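# Slide the door fully open without slamming it

## Task

Push the sliding door all the way to its fully open stop and let it stay there on its own, without the robot holding it. The door must never be slammed, whether opening or closing. At the end the coffee table must still be standing upright and the robot must be neither fallen nor tilted.

## Robot and tools

ROBOT. A Hello Robot Stretch 3 with a single arm. It has a two-wheel base (0.33 m long, 0.34 m wide) that cannot move sideways, a lift that rides up and down a mast, and a telescoping arm that reaches out from the robot's right side. The arm carries a wrist (yaw, pitch, roll) and a gripper. To move the gripper forward or back, drive the base. Spins happen about the point between the drive wheels, 0.05 m behind the front edge. When the arm is retracted and the wrist folded, the wrist pokes out up to 0.06 m on the right and a spin sweeps a 0.28 m radius. A level, unfolded gripper reaches past that circle.

FRAMES. Base frame: origin on the floor between the drive wheels, x forward, y left, z up. The odometry frame is the base frame as it was at the start. Heading is positive to the left and runs from -3.142 to 3.142. hand_pose is given in the base frame, at the spot where closed fingertips meet. With all wrist joints at 0, its x points up, its y back toward the mast, and its z toward the rear.

execute_actions takes "actions", a list run in order. An empty list just reports. Each action may hold "robot", "steps" (1 to 450 control steps at 30 per second, default 1) and "until". "robot" is one of three things: one command; a list of up to 8 commands and {"pause_s": s} entries (s at most 15), run one after another; or {"stop": true}, which brakes everything and clears the queue. A command can hold "base", "joints" and "contact_limits".
- base: exactly one key. {"translate_m": d} is a straight drive of d metres, with forward positive and |d| at most 1. {"rotate_rad": r} is a spin of r radians, with left (counter-clockwise seen from above) positive and |r| at most 3.2. Both are offsets measured from where the base is when that command begins.
- joints: absolute targets, one number per named joint. Joints left out keep their present goal. lift_m is arm height, 0 to 1.1 m. arm_m is extension, 0 to 0.52 m. wrist_yaw_rad runs -1.345 to 4.42: 0 is along the arm, positive swings toward the front, and 3.0 is folded over the base. wrist_pitch_rad runs -1.57 to 0.451: 0 is level and negative tips the fingers down. wrist_roll_rad runs -2.911 to 2.911, and 0 means the fingers lie side by side. gripper_m runs -0.089 to 0.179, and higher is wider. The real fingertip gap is 0.007 less than this value when nearly shut and 0.025 less when wide, and it is zero below 0.007. head_pan_rad runs -3.953 to 1.73: 0 is forward, positive is left, and -1.57 faces along the arm. head_tilt_rad runs -1.53 to 0.419, with negative looking down. Both head cameras turn with these two joints.
- contact_limits: {"arm_m": e}, e being a motor-effort percentage from 1 to 100. It ends that arm motion with contact_stop at about that effort. Lower is gentler, and very low stops at once. The limit stays in force until the next arm command.
Motions keep running across actions and while you think. A new command takes over immediately and throws away the rest of any older queue. A queue moves to its next entry only after the current entry ends "done" ("off_target" also counts for the base and the gripper). "until" stops an action early. {"robot": {"status": "ended"}} waits until nothing is moving and no queue runs. You can also compare fields, e.g. {"arm_m": [">", 0.3], "base_status": ["!=", "moving"]}, and {"any": {"status": "ended"}} fires when the first motion ends. A bad field or an out-of-range number rejects the whole call.

SPEED. The base is fast (0.30 m/s, 1.9 rad/s) only while lift_m is under 0.30, arm_m under 0.03 and wrist_yaw_rad over 2.54. Otherwise it is capped at 0.10 m/s and 0.63 rad/s.

RESULTS. Each result is one snapshot plus one image per camera (head_camera, nav_camera, wrist_camera). base_status shows progress in brackets (distance moved of the goal). joint_goals, joint_status, measured_speeds, and refusals/queue/queue_left are also listed. Status words: moving, done, off_target (it rests short of the goal and may still push), contact_stop (that joint goes slack until commanded again), time_out, stopped, not_commanded, torque_fault (a wrist servo went limp for 10 s). Lines starting "refused:", "dropped:" and "replaced:" explain problems, counting actions and commands from 0. robot.on_its_own reports goals the robot changed, slack or switched-off joints, and lean. base_tilt gives lean in degrees (forward and right positive). lidar_m gives 12 distances in 30-degree sectors, counter-clockwise from straight ahead, in a plane 0.17 m high. wrist_depth_mm and head_depth_mm are 7x7 grids of depth. motor_effort is a percentage, with its peak in brackets.

zoom_image: camera (head_camera, nav_camera or wrist_camera) and region [x0, y0, x1, y1] in pixels, with the top-left corner at 0,0 and at most 504x504.

finished_scene: scene (an integer). Call it only once all motion has ended; it cannot be undone.

CAUTIONS. Push the door gently and at a steady pace, not flinging it to either end. Leave it open by itself, then pull the gripper away. Do not bump the coffee table. If the gripper is above about 0.45 m, pushing something rigid can tip the robot. Never push again right after a contact_stop. Avoid driving while hooked on or pushing an immovable thing, and watch for snags, especially when reversing. If base_tilt shows a lean, undo the last move in small steps and free the gripper; lower lift_m to about 0.2 if the lean persists. Fold or unfold the wrist only with lift_m between 0.32 and 0.95, wrist_pitch_rad at -0.4 and roll near 0. With yaw under -0.4, keep pitch at -0.5 or lower.

Each tool is called after "Emit:" as a command line: name --argument value for each argument, lists and objects as JSON in quotes; but a table of rows of numbers goes row by row, as --pt "numbers of a row", without its own name.

## Session

Emit:
execute_actions --actions '[]'

Scene clock: 0.00 s.
robot.base_odometry: x=+0.000 y=+0.000 heading=+0.000 (m, m, rad; robot's odometry frame)
robot.turned_by_wheels: +0.000 (rad since the last result)
robot.turned_by_imu: +0.000 (rad since the last result)
robot.base_tilt: forward=-1.8 right=-1.1 (deg)
robot.lidar_m: 1.86 1.19 0.87 0.86 0.92 1.43 1.89 2.01 1.63 1.19 1.71 1.89
robot.head_depth_mm: 1651 1781 1791 1768 1755 1747 1754 / 1810 1810 1784 1786 1778 1770 1772 / 1826 1812 1803 1809 1791 1793 1788 / 1839 1838 1834 1827 1817 1812 1797 / 1835 1859 1845 1836 1824 1830 1827 / 1862 1859 1870 1849 1849 1837 1838 / 1881 1872 1878 1860 1866 1856 1859
robot.base_status: not_commanded
robot.joint_positions: lift_m=+0.461 arm_m=+0.001 wrist_yaw_rad=+3.016 wrist_pitch_rad=-0.322 wrist_roll_rad=+0.006 gripper_m=+0.037 head_pan_rad=+0.018 head_tilt_rad=-0.024
robot.joint_goals: lift_m=+0.461 arm_m=+0.001 wrist_yaw_rad=+3.016 wrist_pitch_rad=-0.322 wrist_roll_rad=+0.006 gripper_m=+0.037 head_pan_rad=+0.018 head_tilt_rad=-0.024
robot.joint_status: lift_m=not_commanded arm_m=not_commanded wrist_yaw_rad=not_commanded wrist_pitch_rad=not_commanded wrist_roll_rad=not_commanded gripper_m=not_commanded head_pan_rad=not_commanded head_tilt_rad=not_commanded
robot.measured_speeds: translate_m=+0.000 rotate_rad=+0.000 lift_m=+0.000 arm_m=+0.000 wrist_yaw_rad=+0.000 wrist_pitch_rad=+0.000 wrist_roll_rad=+0.000 head_pan_rad=+0.000 head_tilt_rad=+0.000
robot: refusals=0 queue=idle queue_left=0
robot.motor_effort: left_wheel=+1 right_wheel=-1 lift_m=+23 arm_m=+0 wrist_yaw_rad=+0 wrist_pitch_rad=+7 wrist_roll_rad=+0 gripper_m=+0 head_pan_rad=+1 head_tilt_rad=+2 (%)
robot.hand_pose: x=+0.0081 y=+0.0879 z=+0.4956 quat_wxyz=(+0.157, +0.705, +0.069, +0.688) (m; robot's base frame)
robot.wrist_depth_mm: 831 - 785 811 818 873 912 / 897 - 858 850 890 924 969 / 936 - 910 921 - - - / - - - - - - - / 862 849 - 894 905 956 956 / 723 722 725 747 770 789 797 / 614 644 633 645 652 673 696
pictures: head_camera (sideways: a quarter turn clockwise sets it upright), nav_camera (sideways: a quarter turn counterclockwise sets it upright), wrist_camera
Images, in order (width x height): head_camera 896x504, nav_camera 672x504, wrist_camera 644x364.

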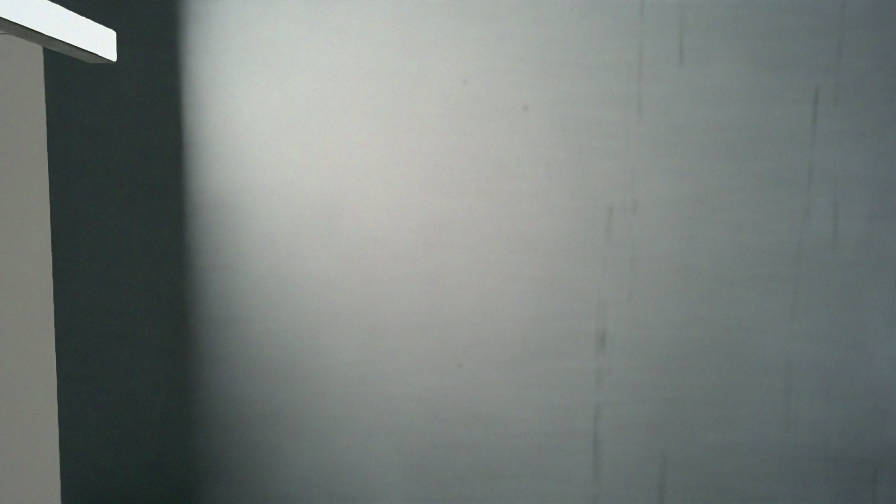

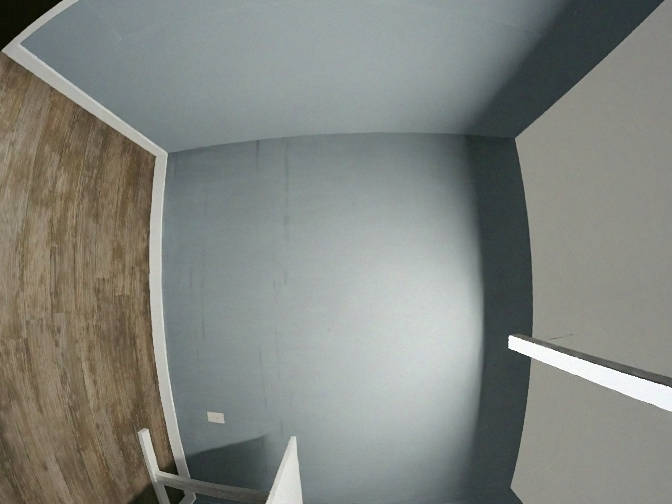

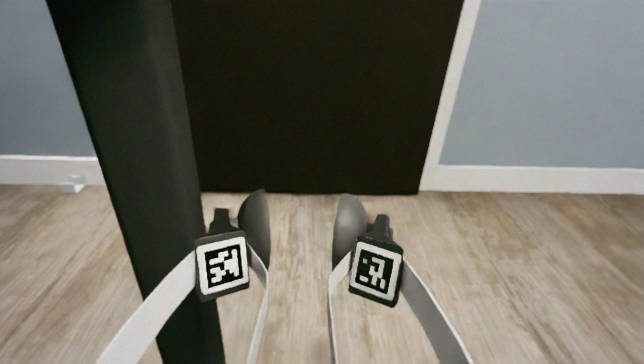

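Emit:
execute_actions --actions '[{"robot":{"joints":{"head_pan_rad":-1.57,"head_tilt_rad":-0.4}},"steps":450,"until":{"robot":{"status":"ended"}}}]'

Emit:
execute_actions --actions '[{"robot":{"joints":{"head_pan_rad":1.57,"head_tilt_rad":-0.3}},"steps":450,"until":{"robot":{"status":"ended"}}}]'

Scene clock: 4.00 s.
robot.base_odometry: x=+0.000 y=+0.000 heading=+0.000 (m, m, rad; robot's odometry frame)
robot.turned_by_wheels: +0.000 (rad since the last result)
robot.turned_by_imu: +0.001 (rad since the last result)
robot.base_tilt: forward=-1.8 right=-1.1 (deg)
robot.lidar_m: 1.85 1.19 0.87 0.86 0.92 1.44 1.89 2.02 1.63 1.18 1.71 1.89
robot.head_depth_mm: 1344 1416 1509 1625 1743 1815 1482 / 1358 1449 1538 1630 1759 1839 1478 / 1366 1454 1545 1651 1777 1848 1482 / 1380 1462 1552 1665 1810 1845 1465 / 1384 1468 1546 1183 1770 1721 1458 / 1389 1487 1567 1018 1808 1767 1472 / 1420 1491 1566 1008 1838 1816 1464
robot.base_status: not_commanded
robot.joint_positions: lift_m=+0.461 arm_m=+0.001 wrist_yaw_rad=+3.016 wrist_pitch_rad=-0.322 wrist_roll_rad=+0.006 gripper_m=+0.037 head_pan_rad=-1.563 head_tilt_rad=-0.395
robot.joint_goals: lift_m=+0.461 arm_m=+0.001 wrist_yaw_rad=+3.016 wrist_pitch_rad=-0.322 wrist_roll_rad=+0.006 gripper_m=+0.037 head_pan_rad=-1.570 head_tilt_rad=-0.400
robot.joint_status: lift_m=not_commanded arm_m=not_commanded wrist_yaw_rad=not_commanded wrist_pitch_rad=not_commanded wrist_roll_rad=not_commanded gripper_m=not_commanded head_pan_rad=done head_tilt_rad=done
robot.measured_speeds: translate_m=+0.000 rotate_rad=+0.000 lift_m=+0.000 arm_m=+0.000 wrist_yaw_rad=+0.000 wrist_pitch_rad=+0.000 wrist_roll_rad=+0.000 head_pan_rad=+0.000 head_tilt_rad=+0.000
robot: refusals=0 queue=done queue_left=0
robot.motor_effort: left_wheel=+2(2) right_wheel=+0(1) lift_m=+23(22) arm_m=+0(0) wrist_yaw_rad=+0(0) wrist_pitch_rad=+7(7) wrist_roll_rad=+0(0) gripper_m=+0(1) head_pan_rad=-3(36) head_tilt_rad=-2(21) (%)
robot.hand_pose: x=+0.0081 y=+0.0879 z=+0.4956 quat_wxyz=(+0.157, +0.705, +0.069, +0.688) (m; robot's base frame)
robot.wrist_depth_mm: 821 - 776 810 802 870 903 / 886 - 850 864 885 936 975 / 958 - 901 945 - - - / - - - - - - - / 836 827 - 917 928 941 951 / 724 737 703 746 767 785 807 / 606 642 642 666 658 667 682
pictures: head_camera (sideways: a quarter turn clockwise sets it upright), nav_camera (sideways: a quarter turn counterclockwise sets it upright), wrist_camera
Images, in order (width x height): head_camera 896x504, nav_camera 672x504, wrist_camera 644x364.

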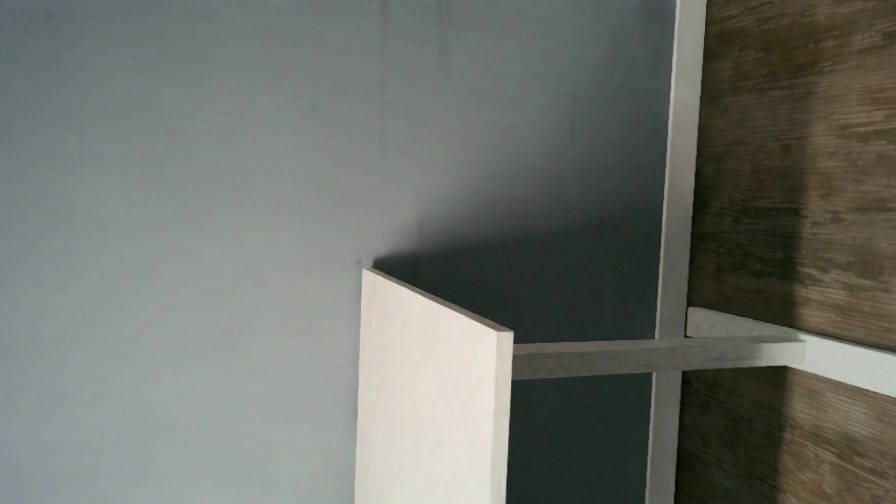

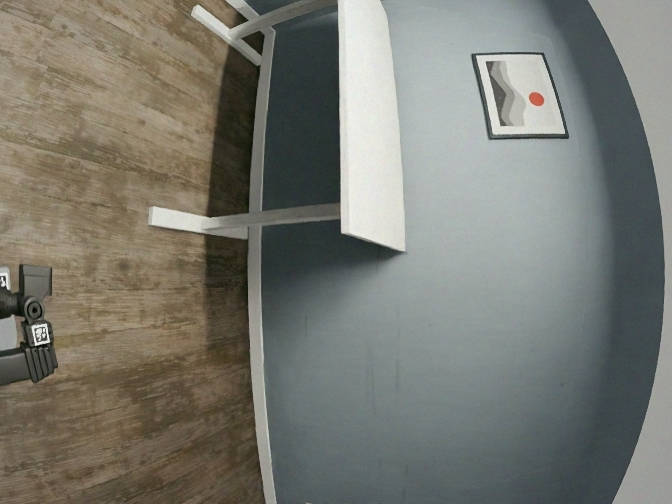

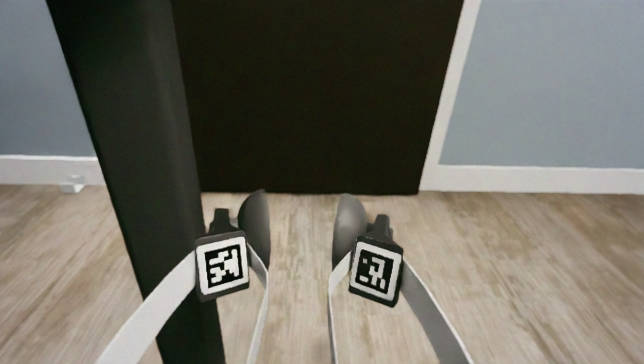

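Scene clock: 6.10 s.
robot.base_odometry: x=+0.000 y=+0.000 heading=+0.000 (m, m, rad; robot's odometry frame)
robot.turned_by_wheels: +0.000 (rad since the last result)
robot.turned_by_imu: +0.000 (rad since the last result)
robot.base_tilt: forward=-1.7 right=-1.1 (deg)
robot.lidar_m: 1.86 1.19 0.87 0.86 0.92 1.43 1.89 2.01 1.62 1.18 1.71 1.90
robot.head_depth_mm: 718 752 790 826 874 921 979 / 723 757 794 833 877 931 987 / 730 761 795 840 887 938 1001 / 731 763 803 848 894 946 1003 / 737 768 809 849 902 956 1016 / 742 773 815 858 907 958 1022 / 743 781 821 862 911 966 1027
robot.base_status: not_commanded
robot.joint_positions: lift_m=+0.461 arm_m=+0.001 wrist_yaw_rad=+3.016 wrist_pitch_rad=-0.322 wrist_roll_rad=+0.006 gripper_m=+0.037 head_pan_rad=+1.563 head_tilt_rad=-0.310
robot.joint_goals: lift_m=+0.461 arm_m=+0.001 wrist_yaw_rad=+3.016 wrist_pitch_rad=-0.322 wrist_roll_rad=+0.006 gripper_m=+0.037 head_pan_rad=+1.570 head_tilt_rad=-0.300
robot.joint_status: lift_m=not_commanded arm_m=not_commanded wrist_yaw_rad=not_commanded wrist_pitch_rad=not_commanded wrist_roll_rad=not_commanded gripper_m=not_commanded head_pan_rad=done head_tilt_rad=done
robot.measured_speeds: translate_m=+0.000 rotate_rad=+0.000 lift_m=+0.000 arm_m=+0.000 wrist_yaw_rad=+0.000 wrist_pitch_rad=+0.000 wrist_roll_rad=+0.000 head_pan_rad=+0.000 head_tilt_rad=+0.000
robot: refusals=0 queue=done queue_left=0
robot.motor_effort: left_wheel=+2(1) right_wheel=+1(0) lift_m=+22(22) arm_m=+1(1) wrist_yaw_rad=+0(0) wrist_pitch_rad=+7(7) wrist_roll_rad=+0(0) gripper_m=+1(2) head_pan_rad=+4(37) head_tilt_rad=+4(16) (%)
robot.hand_pose: x=+0.0081 y=+0.0879 z=+0.4956 quat_wxyz=(+0.157, +0.705, +0.069, +0.688) (m; robot's base frame)
robot.wrist_depth_mm: 821 - 796 792 813 877 896 / 893 - 876 878 887 966 952 / 944 - 901 922 - - - / - - - - - - - / 856 847 - 876 944 892 948 / 724 725 721 743 763 779 784 / 618 644 636 642 660 664 686
pictures: head_camera (sideways: a quarter turn clockwise sets it upright), nav_camera (sideways: a quarter turn counterclockwise sets it upright), wrist_camera
Images, in order (width x height): head_camera 896x504, nav_camera 672x504, wrist_camera 644x364.

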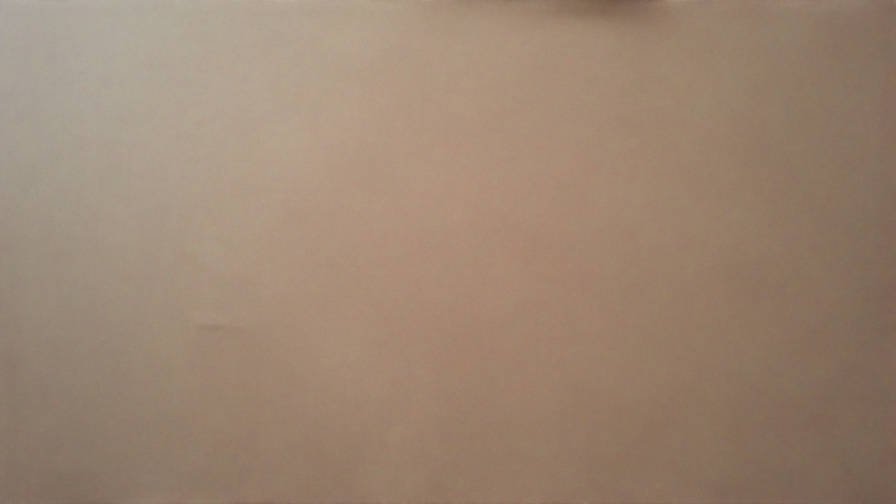

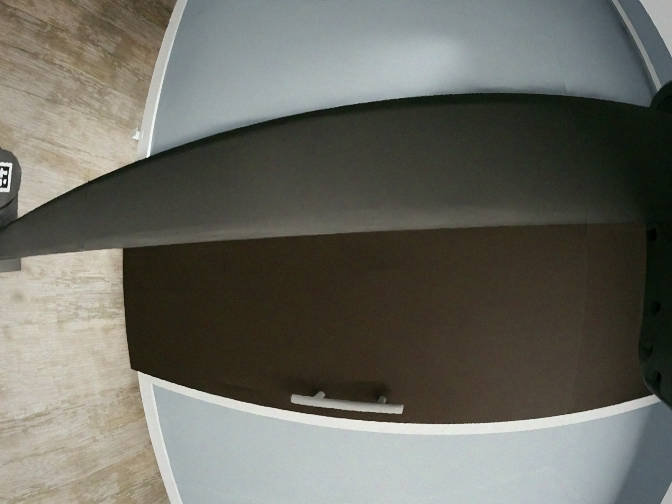

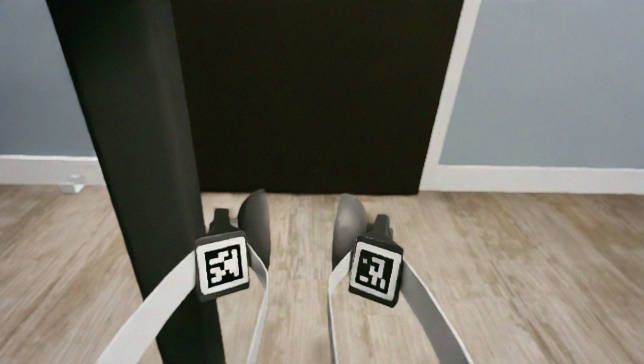

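Emit:
execute_actions --actions '[{"robot":{"base":{"rotate_rad":3.077},"joints":{"head_pan_rad":-1.2,"head_tilt_rad":-0.4,"lift_m":0.8,"wrist_pitch_rad":-0.4}},"steps":450,"until":{"robot":{"status":"ended"}}}]'

Scene clock: 16.70 s.
robot.base_odometry: x=+0.000 y=+0.000 heading=+3.077 (m, m, rad; robot's odometry frame)
robot.turned_by_wheels: +3.077 (rad since the last result)
robot.turned_by_imu: +3.111 (rad since the last result)
robot.base_tilt: forward=-1.8 right=-1.1 (deg)
robot.lidar_m: 1.89 1.96 1.65 1.18 1.19 1.91 1.86 1.29 0.89 0.86 0.90 1.31
robot.head_depth_mm: 696 734 778 825 879 940 1005 / 719 761 805 858 914 983 1056 / 745 790 836 896 951 1028 1115 / 771 818 872 928 1004 1085 1174 / 800 850 907 975 1049 1139 1236 / 880 934 1008 1091 1180 1281 1378 / 925 991 1066 1143 1248 1370 1426
robot.base_status: done (rotate_rad +3.0768 of +3.0770)
robot.joint_positions: lift_m=+0.799 arm_m=+0.001 wrist_yaw_rad=+3.016 wrist_pitch_rad=-0.414 wrist_roll_rad=+0.006 gripper_m=+0.037 head_pan_rad=-1.193 head_tilt_rad=-0.395
robot.joint_goals: lift_m=+0.800 arm_m=+0.001 wrist_yaw_rad=+3.016 wrist_pitch_rad=-0.400 wrist_roll_rad=+0.006 gripper_m=+0.037 head_pan_rad=-1.200 head_tilt_rad=-0.400
robot.joint_status: lift_m=done arm_m=not_commanded wrist_yaw_rad=not_commanded wrist_pitch_rad=done wrist_roll_rad=not_commanded gripper_m=not_commanded head_pan_rad=done head_tilt_rad=done
robot.measured_speeds: translate_m=+0.000 rotate_rad=+0.000 lift_m=+0.000 arm_m=+0.000 wrist_yaw_rad=+0.000 wrist_pitch_rad=+0.000 wrist_roll_rad=+0.000 head_pan_rad=+0.000 head_tilt_rad=+0.000
robot: refusals=0 queue=done queue_left=0
robot.motor_effort: left_wheel=-2(8) right_wheel=+4(8) lift_m=+35(36) arm_m=+0(0) wrist_yaw_rad=+0(0) wrist_pitch_rad=+6(8) wrist_roll_rad=+0(0) gripper_m=+0(1) head_pan_rad=-3(37) head_tilt_rad=-1(10) (%)
robot.hand_pose: x=+0.0068 y=+0.0773 z=+0.8128 quat_wxyz=(+0.189, +0.701, +0.102, +0.680) (m; robot's base frame)
robot.wrist_depth_mm: - - - - - - - / - - - - - - - / - - - - - - - / - - - - - - - / - - - - - - - / - - - - - - - / 907 893 926 952 943 - -
pictures: head_camera (sideways: a quarter turn clockwise sets it upright), nav_camera (sideways: a quarter turn counterclockwise sets it upright), wrist_camera
Images, in order (width x height): head_camera 896x504, nav_camera 672x504, wrist_camera 644x364.

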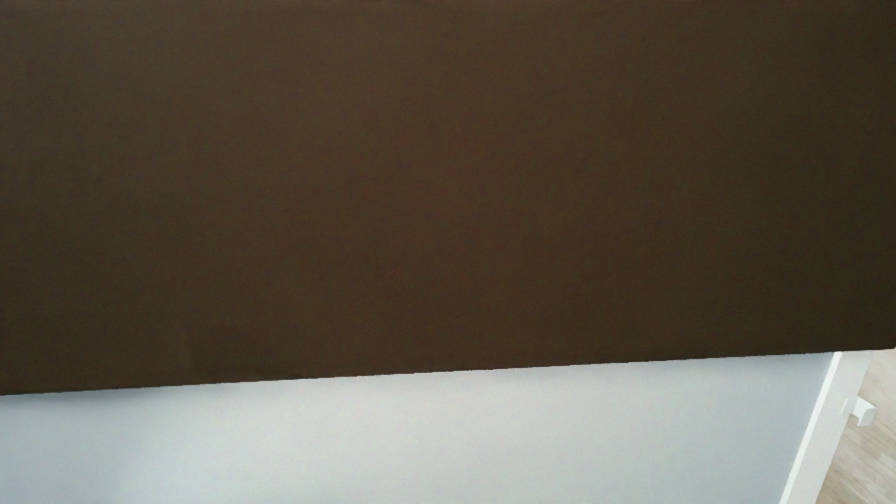

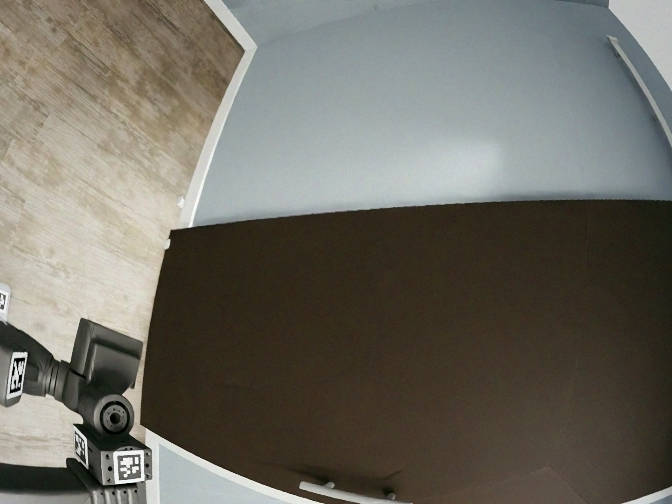

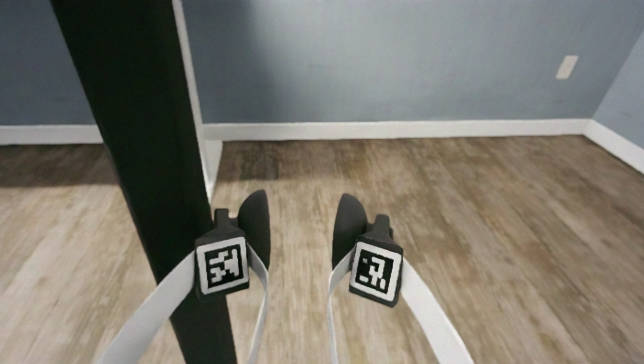

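Emit:
execute_actions --actions '[{"robot":[{"base":{"translate_m":-0.33},"joints":{"head_pan_rad":-1.57,"head_tilt_rad":-0.5,"wrist_yaw_rad":0,"gripper_m":0.0}},{"joints":{"wrist_pitch_rad":0,"arm_m":0.2}}],"steps":450,"until":{"robot":{"status":"ended"}}}]'

Scene clock: 30.90 s.
robot.base_odometry: x=+0.329 y=-0.021 heading=+3.077 (m, m, rad; robot's odometry frame)
robot.turned_by_wheels: +0.000 (rad since the last result)
robot.turned_by_imu: +0.002 (rad since the last result)
robot.base_tilt: forward=-1.8 right=-1.1 (deg)
robot.lidar_m: 2.21 2.25 1.65 1.15 1.66 1.58 1.53 1.29 0.95 0.86 0.89 1.30
robot.head_depth_mm: 759 819 884 971 1066 1165 - / 755 814 885 964 1066 - - / 730 796 866 951 1049 - 1300 / 708 760 806 892 966 1123 1272 / 706 762 826 903 993 1108 1245 / 707 759 825 901 995 1111 1250 / 706 763 825 902 997 1109 1255
robot.base_status: done (translate_m -0.3300 of -0.3300)
robot.joint_positions: lift_m=+0.799 arm_m=+0.200 wrist_yaw_rad=+0.000 wrist_pitch_rad=-0.020 wrist_roll_rad=+0.006 gripper_m=+0.000 head_pan_rad=-1.563 head_tilt_rad=-0.494
robot.joint_goals: lift_m=+0.800 arm_m=+0.200 wrist_yaw_rad=+0.000 wrist_pitch_rad=+0.000 wrist_roll_rad=+0.006 gripper_m=+0.000 head_pan_rad=-1.570 head_tilt_rad=-0.500
robot.joint_status: lift_m=done arm_m=done wrist_yaw_rad=done wrist_pitch_rad=done wrist_roll_rad=not_commanded gripper_m=done head_pan_rad=done head_tilt_rad=done
robot.measured_speeds: translate_m=+0.000 rotate_rad=+0.000 lift_m=+0.000 arm_m=+0.000 wrist_yaw_rad=+0.000 wrist_pitch_rad=+0.000 wrist_roll_rad=+0.000 head_pan_rad=+0.000 head_tilt_rad=+0.000
robot: refusals=0 queue=done queue_left=0
robot.motor_effort: left_wheel=-2(9) right_wheel=+5(5) lift_m=+35(35) arm_m=+3(2) wrist_yaw_rad=+0(2) wrist_pitch_rad=+9(10) wrist_roll_rad=+0(0) gripper_m=-3(87) head_pan_rad=-3(27) head_tilt_rad=-3(7) (%)
robot.hand_pose: x=-0.0214 y=-0.6004 z=+0.9087 quat_wxyz=(+0.705, +0.008, -0.709, -0.007) (m; robot's base frame)
robot.wrist_depth_mm: 370 373 373 381 428 437 437 / 385 386 389 392 444 454 448 / 399 398 403 403 462 468 471 / 416 413 421 422 482 485 492 / 427 433 427 - 502 507 506 / 442 448 457 451 519 521 536 / 468 464 478 481 543 554 544
pictures: head_camera (sideways: a quarter turn clockwise sets it upright), nav_camera (sideways: a quarter turn counterclockwise sets it upright), wrist_camera
Images, in order (width x height): head_camera 896x504, nav_camera 672x504, wrist_camera 644x364.

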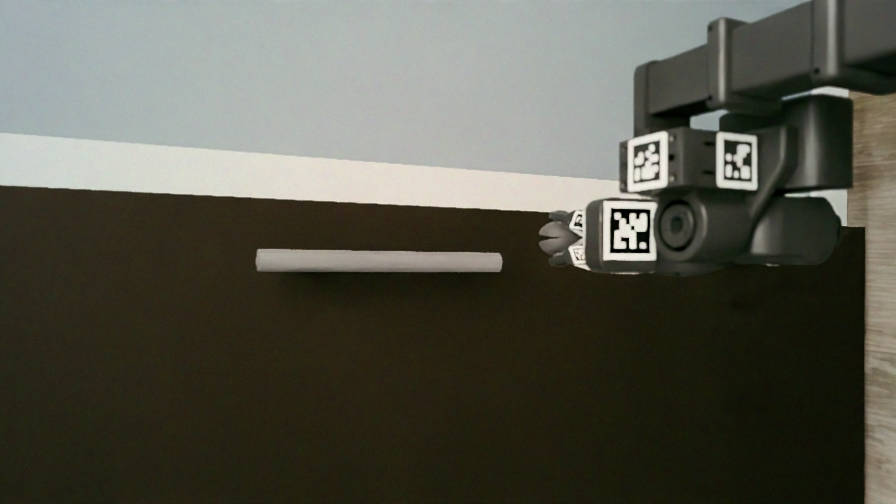

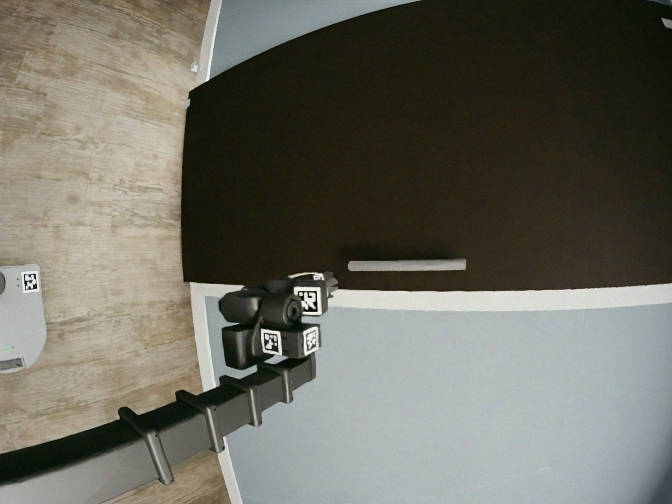

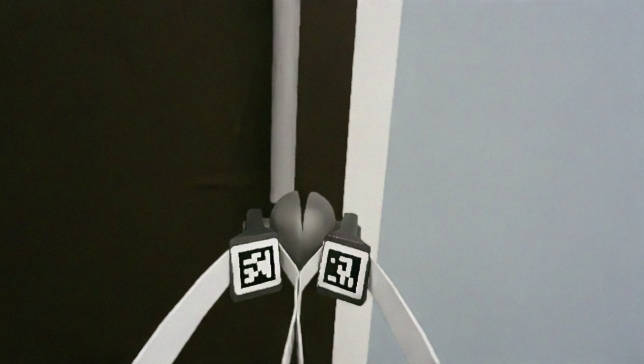

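Emit:
execute_actions --actions '[{"robot":{"base":{"translate_m":0.02},"joints":{"gripper_m":0.11,"lift_m":0.78}},"steps":20},{"robot":{"joints":{"arm_m":0.40}},"steps":450,"until":{"robot":{"status":"ended"}}}]'

Scene clock: 39.20 s.
robot.base_odometry: x=+0.309 y=-0.020 heading=+3.077 (m, m, rad; robot's odometry frame)
robot.turned_by_wheels: +0.000 (rad since the last result)
robot.turned_by_imu: +0.001 (rad since the last result)
robot.base_tilt: forward=-1.7 right=-1.1 (deg)
robot.lidar_m: 2.20 2.25 1.65 1.15 1.66 1.61 1.55 1.28 0.94 0.86 0.89 1.30
robot.head_depth_mm: 760 818 884 969 1071 1169 - / 753 817 887 969 1048 - 1303 / 722 781 853 928 - 1168 1298 / 708 762 808 876 1016 1112 1252 / 708 762 829 901 994 1107 1248 / 706 764 826 900 996 1114 1250 / 707 763 824 901 993 1107 1250
robot.base_status: done (translate_m +0.0200 of +0.0200)
robot.joint_positions: lift_m=+0.781 arm_m=+0.400 wrist_yaw_rad=+0.000 wrist_pitch_rad=-0.020 wrist_roll_rad=+0.006 gripper_m=+0.110 head_pan_rad=-1.563 head_tilt_rad=-0.494
robot.joint_goals: lift_m=+0.780 arm_m=+0.400 wrist_yaw_rad=+0.000 wrist_pitch_rad=+0.000 wrist_roll_rad=+0.006 gripper_m=+0.110 head_pan_rad=-1.570 head_tilt_rad=-0.500
robot.joint_status: lift_m=done arm_m=done wrist_yaw_rad=done wrist_pitch_rad=done wrist_roll_rad=not_commanded gripper_m=done head_pan_rad=done head_tilt_rad=done
robot.measured_speeds: translate_m=+0.000 rotate_rad=+0.000 lift_m=+0.000 arm_m=+0.000 wrist_yaw_rad=+0.000 wrist_pitch_rad=+0.000 wrist_roll_rad=+0.000 head_pan_rad=+0.000 head_tilt_rad=+0.000
robot: refusals=0 queue=done queue_left=0
robot.motor_effort: left_wheel=-2(5) right_wheel=+4(9) lift_m=+9(35) arm_m=+3(2) wrist_yaw_rad=+0(0) wrist_pitch_rad=+9(9) wrist_roll_rad=+0(0) gripper_m=+0(88) head_pan_rad=-4(3) head_tilt_rad=-3(2) (%)
robot.hand_pose: x=-0.0214 y=-0.8004 z=+0.8903 quat_wxyz=(+0.705, +0.007, -0.709, -0.007) (m; robot's base frame)
robot.wrist_depth_mm: 195 194 195 138 200 250 254 / 200 203 202 144 208 263 265 / 209 209 210 150 217 272 273 / 215 217 218 217 263 282 286 / 224 222 225 227 231 294 296 / 230 238 236 238 242 306 306 / 244 245 246 248 300 318 321
pictures: head_camera (sideways: a quarter turn clockwise sets it upright), nav_camera (sideways: a quarter turn counterclockwise sets it upright), wrist_camera
Images, in order (width x height): head_camera 896x504, nav_camera 672x504, wrist_camera 644x364.

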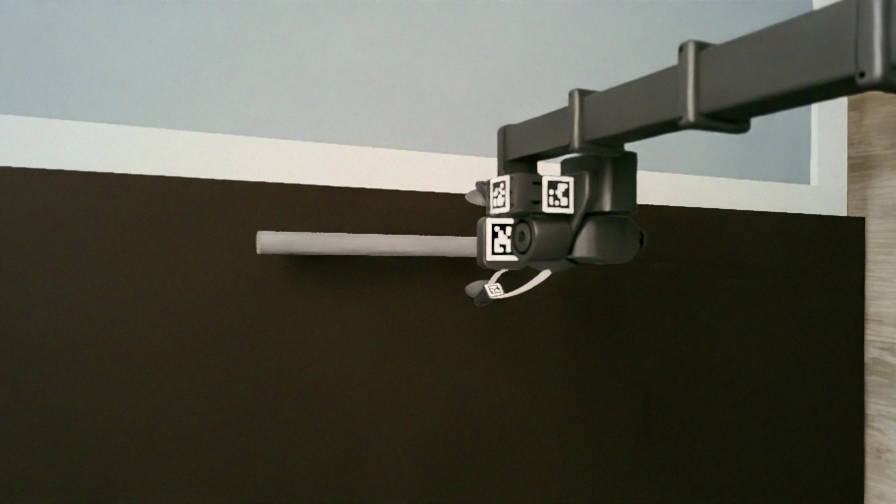

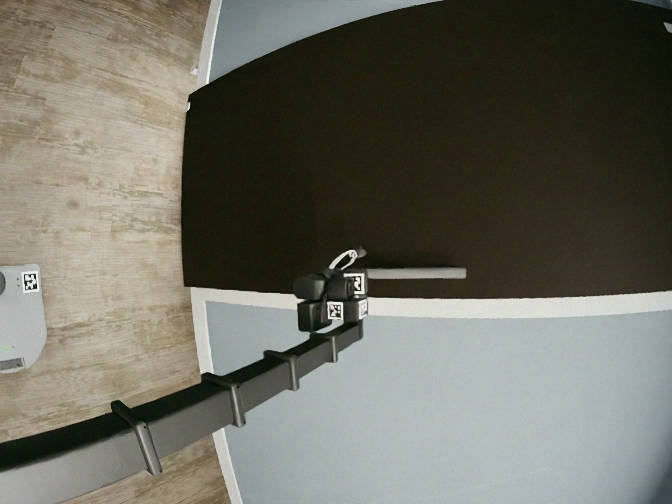

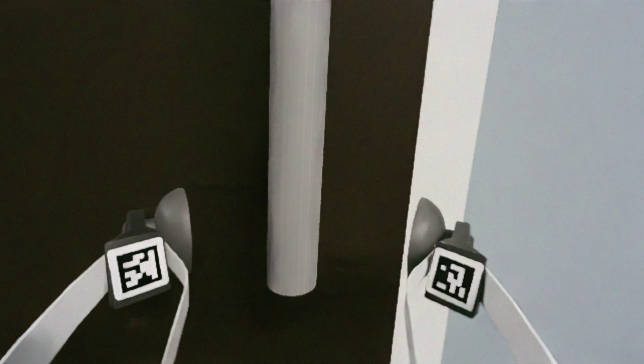

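Emit:
execute_actions --actions '[{"robot":[{"joints":{"gripper_m":0.07,"lift_m":0.85,"arm_m":0.415}},{"joints":{"gripper_m":0.005}}],"steps":450,"until":{"robot":{"status":"ended"}}}]'

Emit:
execute_actions --actions '[{"robot":{"base":{"translate_m":0.15}},"steps":450,"until":{"robot":{"status":"ended"}}}]'

Scene clock: 45.90 s.
robot.base_odometry: x=+0.309 y=-0.020 heading=+3.077 (m, m, rad; robot's odometry frame)
robot.turned_by_wheels: +0.000 (rad since the last result)
robot.turned_by_imu: +0.001 (rad since the last result)
robot.base_tilt: forward=-1.8 right=-1.1 (deg)
robot.lidar_m: 2.19 2.25 1.66 1.15 1.67 1.60 1.55 1.28 0.95 0.85 0.89 1.31
robot.head_depth_mm: 757 813 885 969 1052 - - / 754 818 883 949 - 1209 1297 / 720 782 852 923 1068 1170 1306 / 706 761 805 883 1003 1110 1247 / 705 762 823 900 998 1113 1248 / 707 761 825 899 993 1105 1254 / 704 761 823 902 995 1109 1250
robot.base_status: done (translate_m +0.0200 of +0.0200)
robot.joint_positions: lift_m=+0.849 arm_m=+0.415 wrist_yaw_rad=+0.009 wrist_pitch_rad=-0.020 wrist_roll_rad=+0.006 gripper_m=+0.006 head_pan_rad=-1.563 head_tilt_rad=-0.494
robot.joint_goals: lift_m=+0.850 arm_m=+0.415 wrist_yaw_rad=+0.000 wrist_pitch_rad=+0.000 wrist_roll_rad=+0.006 gripper_m=+0.005 head_pan_rad=-1.570 head_tilt_rad=-0.500
robot.joint_status: lift_m=done arm_m=done wrist_yaw_rad=done wrist_pitch_rad=done wrist_roll_rad=not_commanded gripper_m=done head_pan_rad=done head_tilt_rad=done
robot.measured_speeds: translate_m=+0.000 rotate_rad=+0.000 lift_m=+0.000 arm_m=+0.000 wrist_yaw_rad=+0.000 wrist_pitch_rad=+0.000 wrist_roll_rad=+0.000 head_pan_rad=+0.000 head_tilt_rad=+0.000
robot: refusals=0 queue=done queue_left=0
robot.motor_effort: left_wheel=+1(1) right_wheel=-3(5) lift_m=+35(37) arm_m=+2(3) wrist_yaw_rad=-7(8) wrist_pitch_rad=+9(9) wrist_roll_rad=+0(0) gripper_m=-12(91) head_pan_rad=-3(3) head_tilt_rad=-2(2) (%)
robot.hand_pose: x=-0.0192 y=-0.8155 z=+0.9588 quat_wxyz=(+0.705, +0.010, -0.709, -0.004) (m; robot's base frame)
robot.wrist_depth_mm: 180 182 183 122 185 228 238 / 186 187 188 126 191 242 248 / 194 194 195 131 198 254 257 / 200 202 203 136 208 263 266 / 208 210 208 140 258 275 277 / 218 217 223 146 267 286 289 / 226 227 227 190 233 299 301
pictures: head_camera (sideways: a quarter turn clockwise sets it upright), nav_camera (sideways: a quarter turn counterclockwise sets it upright), wrist_camera
Images, in order (width x height): head_camera 896x504, nav_camera 672x504, wrist_camera 644x364.

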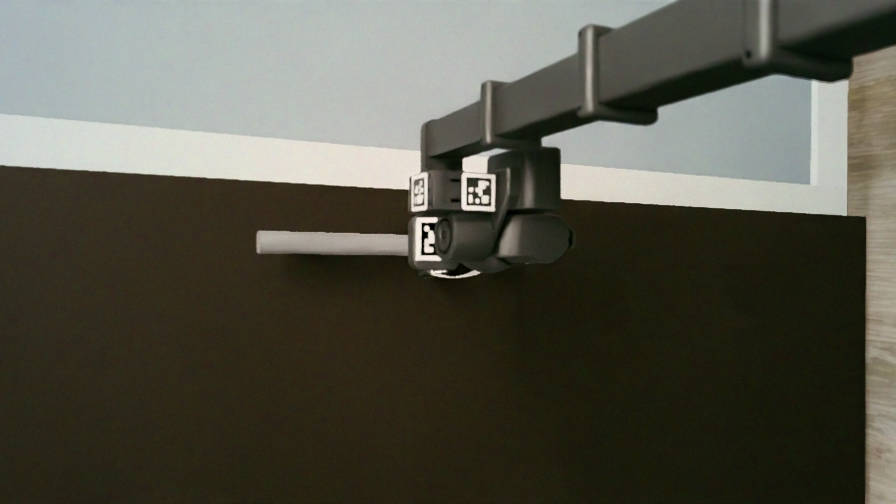

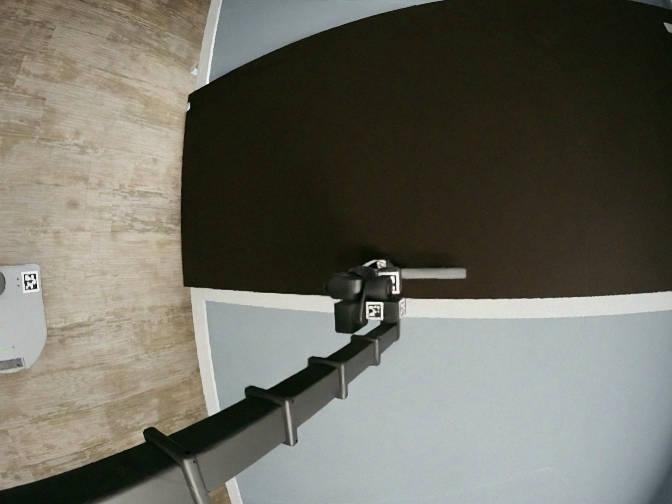

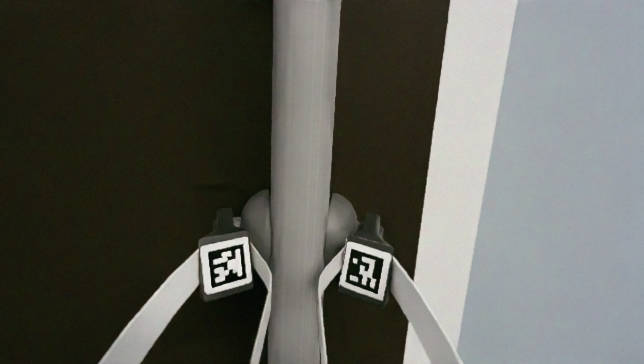

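Scene clock: 48.57 s.
robot.base_odometry: x=+0.160 y=-0.010 heading=+3.077 (m, m, rad; robot's odometry frame)
robot.turned_by_wheels: +0.000 (rad since the last result)
robot.turned_by_imu: -0.001 (rad since the last result)
robot.base_tilt: forward=-1.8 right=-1.1 (deg)
robot.lidar_m: 2.05 2.13 1.66 1.16 1.66 1.76 1.70 1.29 0.94 0.85 0.89 1.31
robot.head_depth_mm: 764 815 875 968 1050 - - / 2700 2877 3104 974 - 1219 1303 / 724 779 3137 3071 1966 1615 1372 / 707 760 807 877 1010 1108 1247 / 707 762 825 907 989 1107 1246 / 708 763 824 904 994 1103 1252 / 707 763 824 901 993 1103 1244
robot.base_status: done (translate_m +0.1500 of +0.1500)
robot.joint_positions: lift_m=+0.849 arm_m=+0.415 wrist_yaw_rad=+0.008 wrist_pitch_rad=-0.020 wrist_roll_rad=+0.006 gripper_m=+0.006 head_pan_rad=-1.563 head_tilt_rad=-0.494
robot.joint_goals: lift_m=+0.850 arm_m=+0.415 wrist_yaw_rad=+0.000 wrist_pitch_rad=+0.000 wrist_roll_rad=+0.006 gripper_m=+0.005 head_pan_rad=-1.570 head_tilt_rad=-0.500
robot.joint_status: lift_m=done arm_m=done wrist_yaw_rad=done wrist_pitch_rad=done wrist_roll_rad=not_commanded gripper_m=done head_pan_rad=done head_tilt_rad=done
robot.measured_speeds: translate_m=+0.000 rotate_rad=+0.000 lift_m=+0.000 arm_m=+0.000 wrist_yaw_rad=+0.000 wrist_pitch_rad=+0.000 wrist_roll_rad=+0.000 head_pan_rad=+0.000 head_tilt_rad=+0.000
robot: refusals=0 queue=done queue_left=0
robot.motor_effort: left_wheel=+0(23) right_wheel=-1(46) lift_m=+35(35) arm_m=+1(2) wrist_yaw_rad=-6(49) wrist_pitch_rad=+9(9) wrist_roll_rad=+0(0) gripper_m=-11(17) head_pan_rad=-3(4) head_tilt_rad=-2(2) (%)
robot.hand_pose: x=-0.0195 y=-0.8155 z=+0.9589 quat_wxyz=(+0.705, +0.010, -0.709, -0.004) (m; robot's base frame)
robot.wrist_depth_mm: 180 182 181 122 184 - 262 / 186 187 188 127 190 - 262 / 192 194 195 131 198 - 259 / 200 202 203 135 205 372 261 / 207 210 208 139 - 369 268 / 216 216 221 145 - 370 278 / 224 226 227 226 233 362 291
pictures: head_camera (sideways: a quarter turn clockwise sets it upright), nav_camera (sideways: a quarter turn counterclockwise sets it upright), wrist_camera
Images, in order (width x height): head_camera 896x504, nav_camera 672x504, wrist_camera 644x364.

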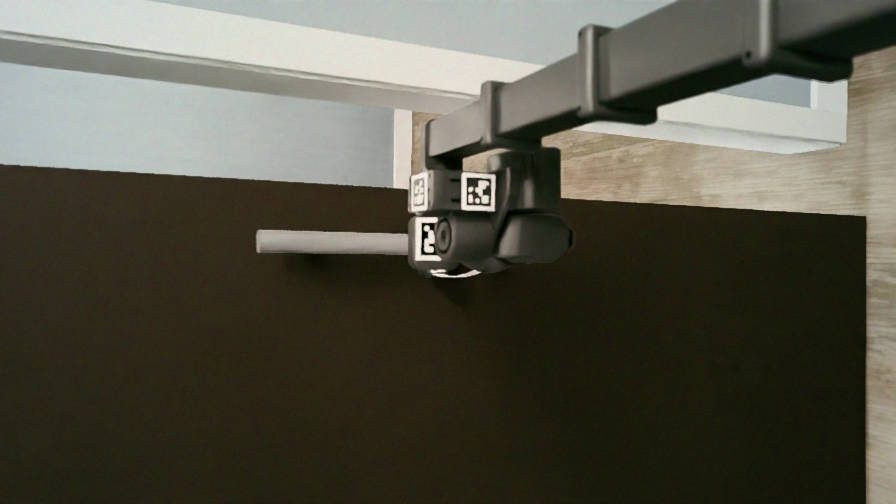

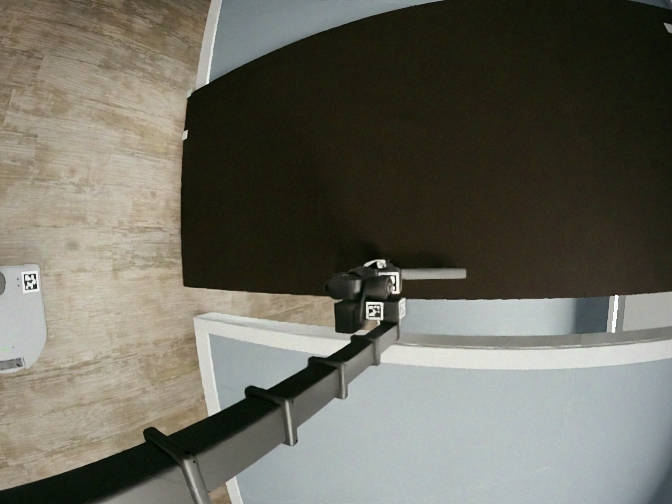

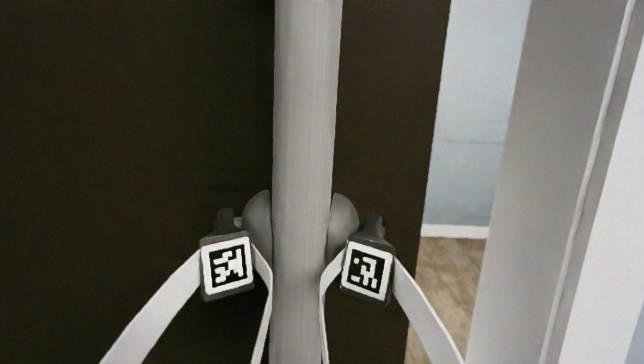

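Emit:
execute_actions --actions '[{"robot":{"base":{"translate_m":0.5},"joints":{"head_pan_rad":-0.9,"head_tilt_rad":0.1}},"steps":188,"until":{"robot":{"wrist_yaw_rad":["<",-0.12]}}},{"robot":{"stop":true},"steps":30,"until":{"robot":{"status":"ended"}}}]'

Scene clock: 58.40 s.
robot.base_odometry: x=-0.339 y=+0.022 heading=+3.077 (m, m, rad; robot's odometry frame)
robot.turned_by_wheels: +0.000 (rad since the last result)
robot.turned_by_imu: -0.002 (rad since the last result)
robot.base_tilt: forward=-1.7 right=-1.1 (deg)
robot.lidar_m: 1.56 1.61 1.65 1.60 1.66 2.18 2.20 1.30 1.16 0.86 0.89 1.31
robot.head_depth_mm: 893 872 850 836 821 803 787 / 957 937 916 894 874 857 839 / 1041 1016 988 961 940 916 902 / 1135 1093 1067 1044 1015 988 964 / 1305 1193 1165 1129 1102 1071 1049 / 1443 1410 1365 1328 1295 1254 1221 / 1556 1574 1527 1466 1416 1365 1336
robot.base_status: done (translate_m +0.5000 of +0.5000)
robot.joint_positions: lift_m=+0.849 arm_m=+0.415 wrist_yaw_rad=+0.010 wrist_pitch_rad=-0.019 wrist_roll_rad=+0.006 gripper_m=+0.006 head_pan_rad=-0.907 head_tilt_rad=+0.085
robot.joint_goals: lift_m=+0.850 arm_m=+0.415 wrist_yaw_rad=+0.000 wrist_pitch_rad=+0.000 wrist_roll_rad=+0.006 gripper_m=+0.005 head_pan_rad=-0.900 head_tilt_rad=+0.100
robot.joint_status: lift_m=done arm_m=done wrist_yaw_rad=done wrist_pitch_rad=done wrist_roll_rad=not_commanded gripper_m=done head_pan_rad=done head_tilt_rad=done
robot.measured_speeds: translate_m=+0.000 rotate_rad=+0.000 lift_m=+0.000 arm_m=+0.000 wrist_yaw_rad=+0.000 wrist_pitch_rad=+0.000 wrist_roll_rad=+0.000 head_pan_rad=+0.000 head_tilt_rad=+0.000
robot: refusals=0 queue=done queue_left=0
robot.motor_effort: left_wheel=+4(25) right_wheel=-5(46) lift_m=+35(35) arm_m=+0(2) wrist_yaw_rad=-9(50) wrist_pitch_rad=+8(8) wrist_roll_rad=+0(1) gripper_m=-11(17) head_pan_rad=+3(36) head_tilt_rad=+6(33) (%)
robot.hand_pose: x=-0.0188 y=-0.8157 z=+0.9591 quat_wxyz=(+0.705, +0.010, -0.709, -0.003) (m; robot's base frame)
robot.wrist_depth_mm: 182 183 184 124 185 - - / 188 189 189 129 195 - - / 194 196 198 134 200 - - / 202 202 205 138 209 - - / 209 211 - 141 - - - / 219 219 224 148 - - - / 227 230 230 193 235 - -
pictures: head_camera (sideways: a quarter turn clockwise sets it upright), nav_camera (sideways: a quarter turn counterclockwise sets it upright), wrist_camera
Images, in order (width x height): head_camera 896x504, nav_camera 672x504, wrist_camera 644x364.

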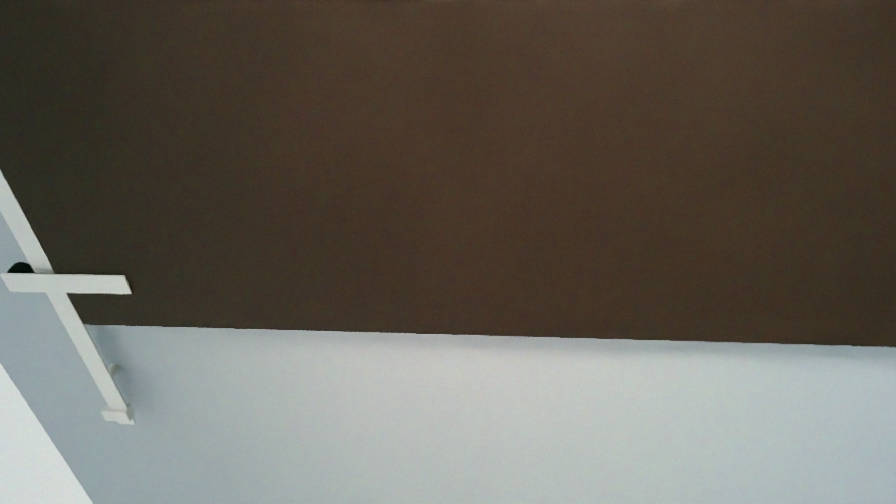

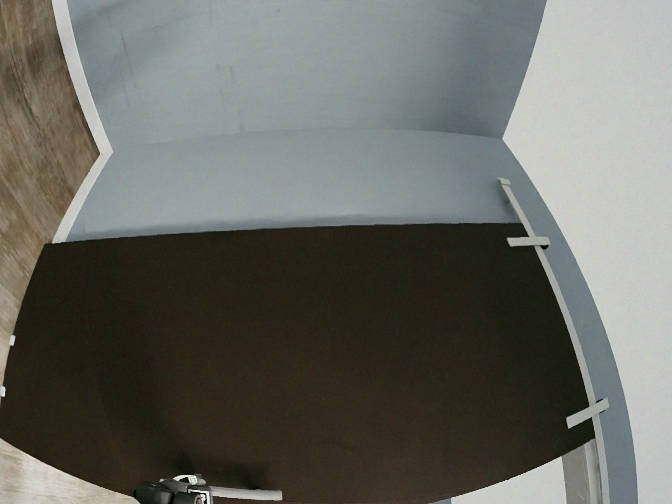

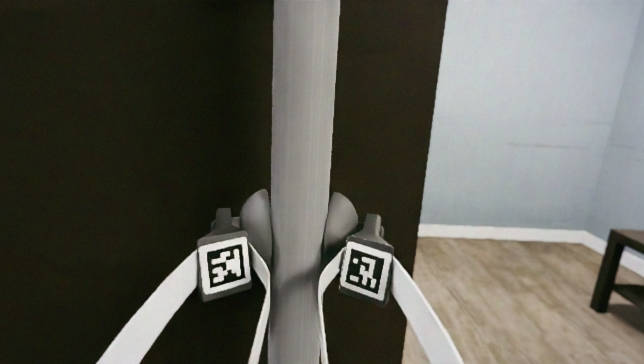

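Emit:
execute_actions --actions '[{"robot":[{"base":{"translate_m":0.11}},{"base":{"translate_m":0.04}},{"base":{"translate_m":0.04}},{"base":{"translate_m":0.04}},{"base":{"translate_m":0.04}},{"base":{"translate_m":0.04}}],"steps":290,"until":{"robot":{"wrist_yaw_rad":["<",-0.085]}}},{"robot":{"stop":true},"steps":30,"until":{"robot":{"status":"ended"}}}]'

Scene clock: 73.33 s.
robot.base_odometry: x=-0.607 y=+0.040 heading=+3.077 (m, m, rad; robot's odometry frame)
robot.turned_by_wheels: +0.000 (rad since the last result)
robot.turned_by_imu: +0.000 (rad since the last result)
robot.base_tilt: forward=-0.8 right=-1.8 (deg)
robot.lidar_m: 1.29 1.34 1.66 1.60 1.45 2.28 2.46 1.35 1.41 0.86 0.89 1.31
robot.head_depth_mm: 894 875 857 837 821 803 789 / 965 941 916 895 878 857 839 / 1039 1014 988 961 942 920 899 / 1131 1097 1066 1044 1017 988 967 / 1313 1203 1157 1130 1097 1069 1046 / 1443 1420 1362 1329 1288 1250 1216 / 1515 1517 1474 1429 1414 1367 1330
robot.base_status: moving (translate_m +0.0386 of +0.0385)
robot.joint_positions: lift_m=+0.849 arm_m=+0.415 wrist_yaw_rad=+0.013 wrist_pitch_rad=-0.019 wrist_roll_rad=+0.006 gripper_m=+0.005 head_pan_rad=-0.907 head_tilt_rad=+0.085
robot.joint_goals: lift_m=+0.850 arm_m=+0.415 wrist_yaw_rad=+0.000 wrist_pitch_rad=+0.000 wrist_roll_rad=+0.006 gripper_m=+0.005 head_pan_rad=-0.900 head_tilt_rad=+0.100
robot.joint_status: lift_m=done arm_m=done wrist_yaw_rad=done wrist_pitch_rad=done wrist_roll_rad=not_commanded gripper_m=done head_pan_rad=done head_tilt_rad=done
robot.measured_speeds: translate_m=+0.000 rotate_rad=-0.001 lift_m=+0.000 arm_m=+0.000 wrist_yaw_rad=-0.060 wrist_pitch_rad=+0.000 wrist_roll_rad=+0.000 head_pan_rad=+0.000 head_tilt_rad=+0.000
robot: refusals=0 queue=stopped queue_left=0
robot.motor_effort: left_wheel=+4(24) right_wheel=-6(46) lift_m=+35(35) arm_m=+0(0) wrist_yaw_rad=-10(52) wrist_pitch_rad=+8(8) wrist_roll_rad=+0(0) gripper_m=-11(16) head_pan_rad=+3(3) head_tilt_rad=+6(6) (%)
robot.hand_pose: x=-0.0182 y=-0.8157 z=+0.9590 quat_wxyz=(+0.705, +0.011, -0.709, -0.002) (m; robot's base frame)
robot.wrist_depth_mm: 184 185 185 125 188 231 - / 190 190 192 130 194 239 - / 198 196 199 134 203 247 - / 203 205 206 140 210 259 - / 211 212 212 144 260 270 - / 220 220 224 150 277 - - / 230 231 231 163 236 - -
pictures: head_camera (sideways: a quarter turn clockwise sets it upright), nav_camera (sideways: a quarter turn counterclockwise sets it upright), wrist_camera
Images, in order (width x height): head_camera 896x504, nav_camera 672x504, wrist_camera 644x364.

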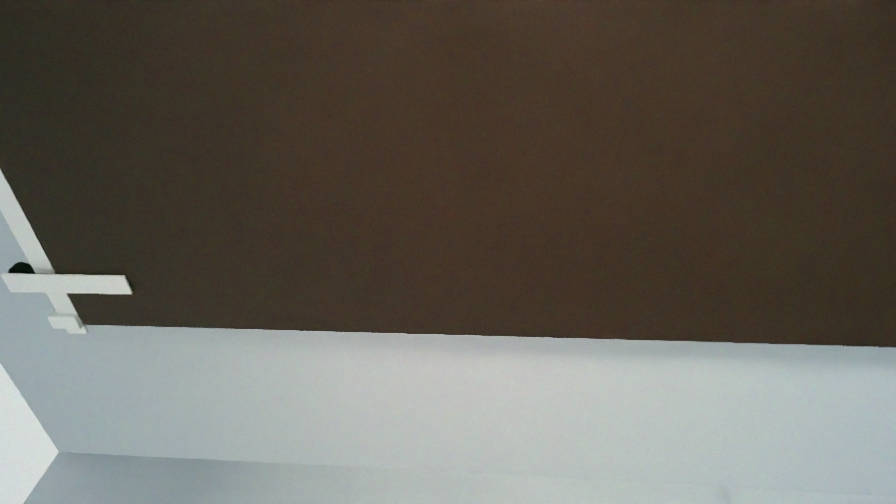

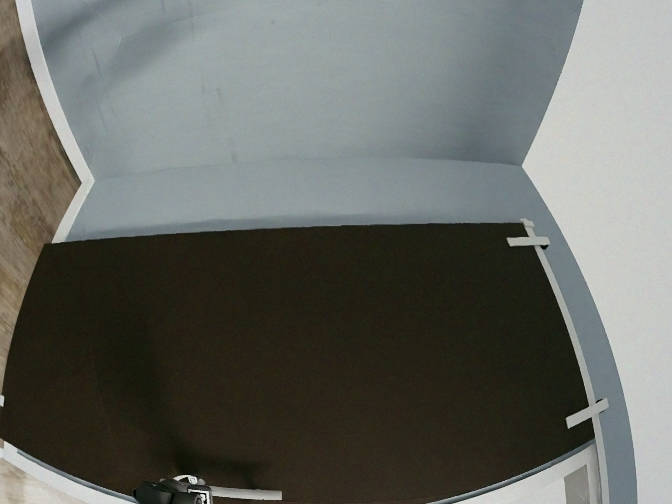

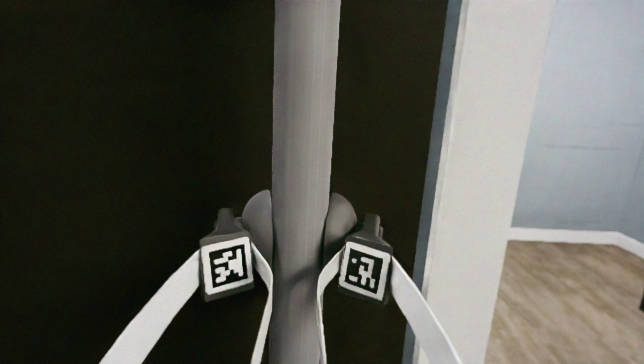

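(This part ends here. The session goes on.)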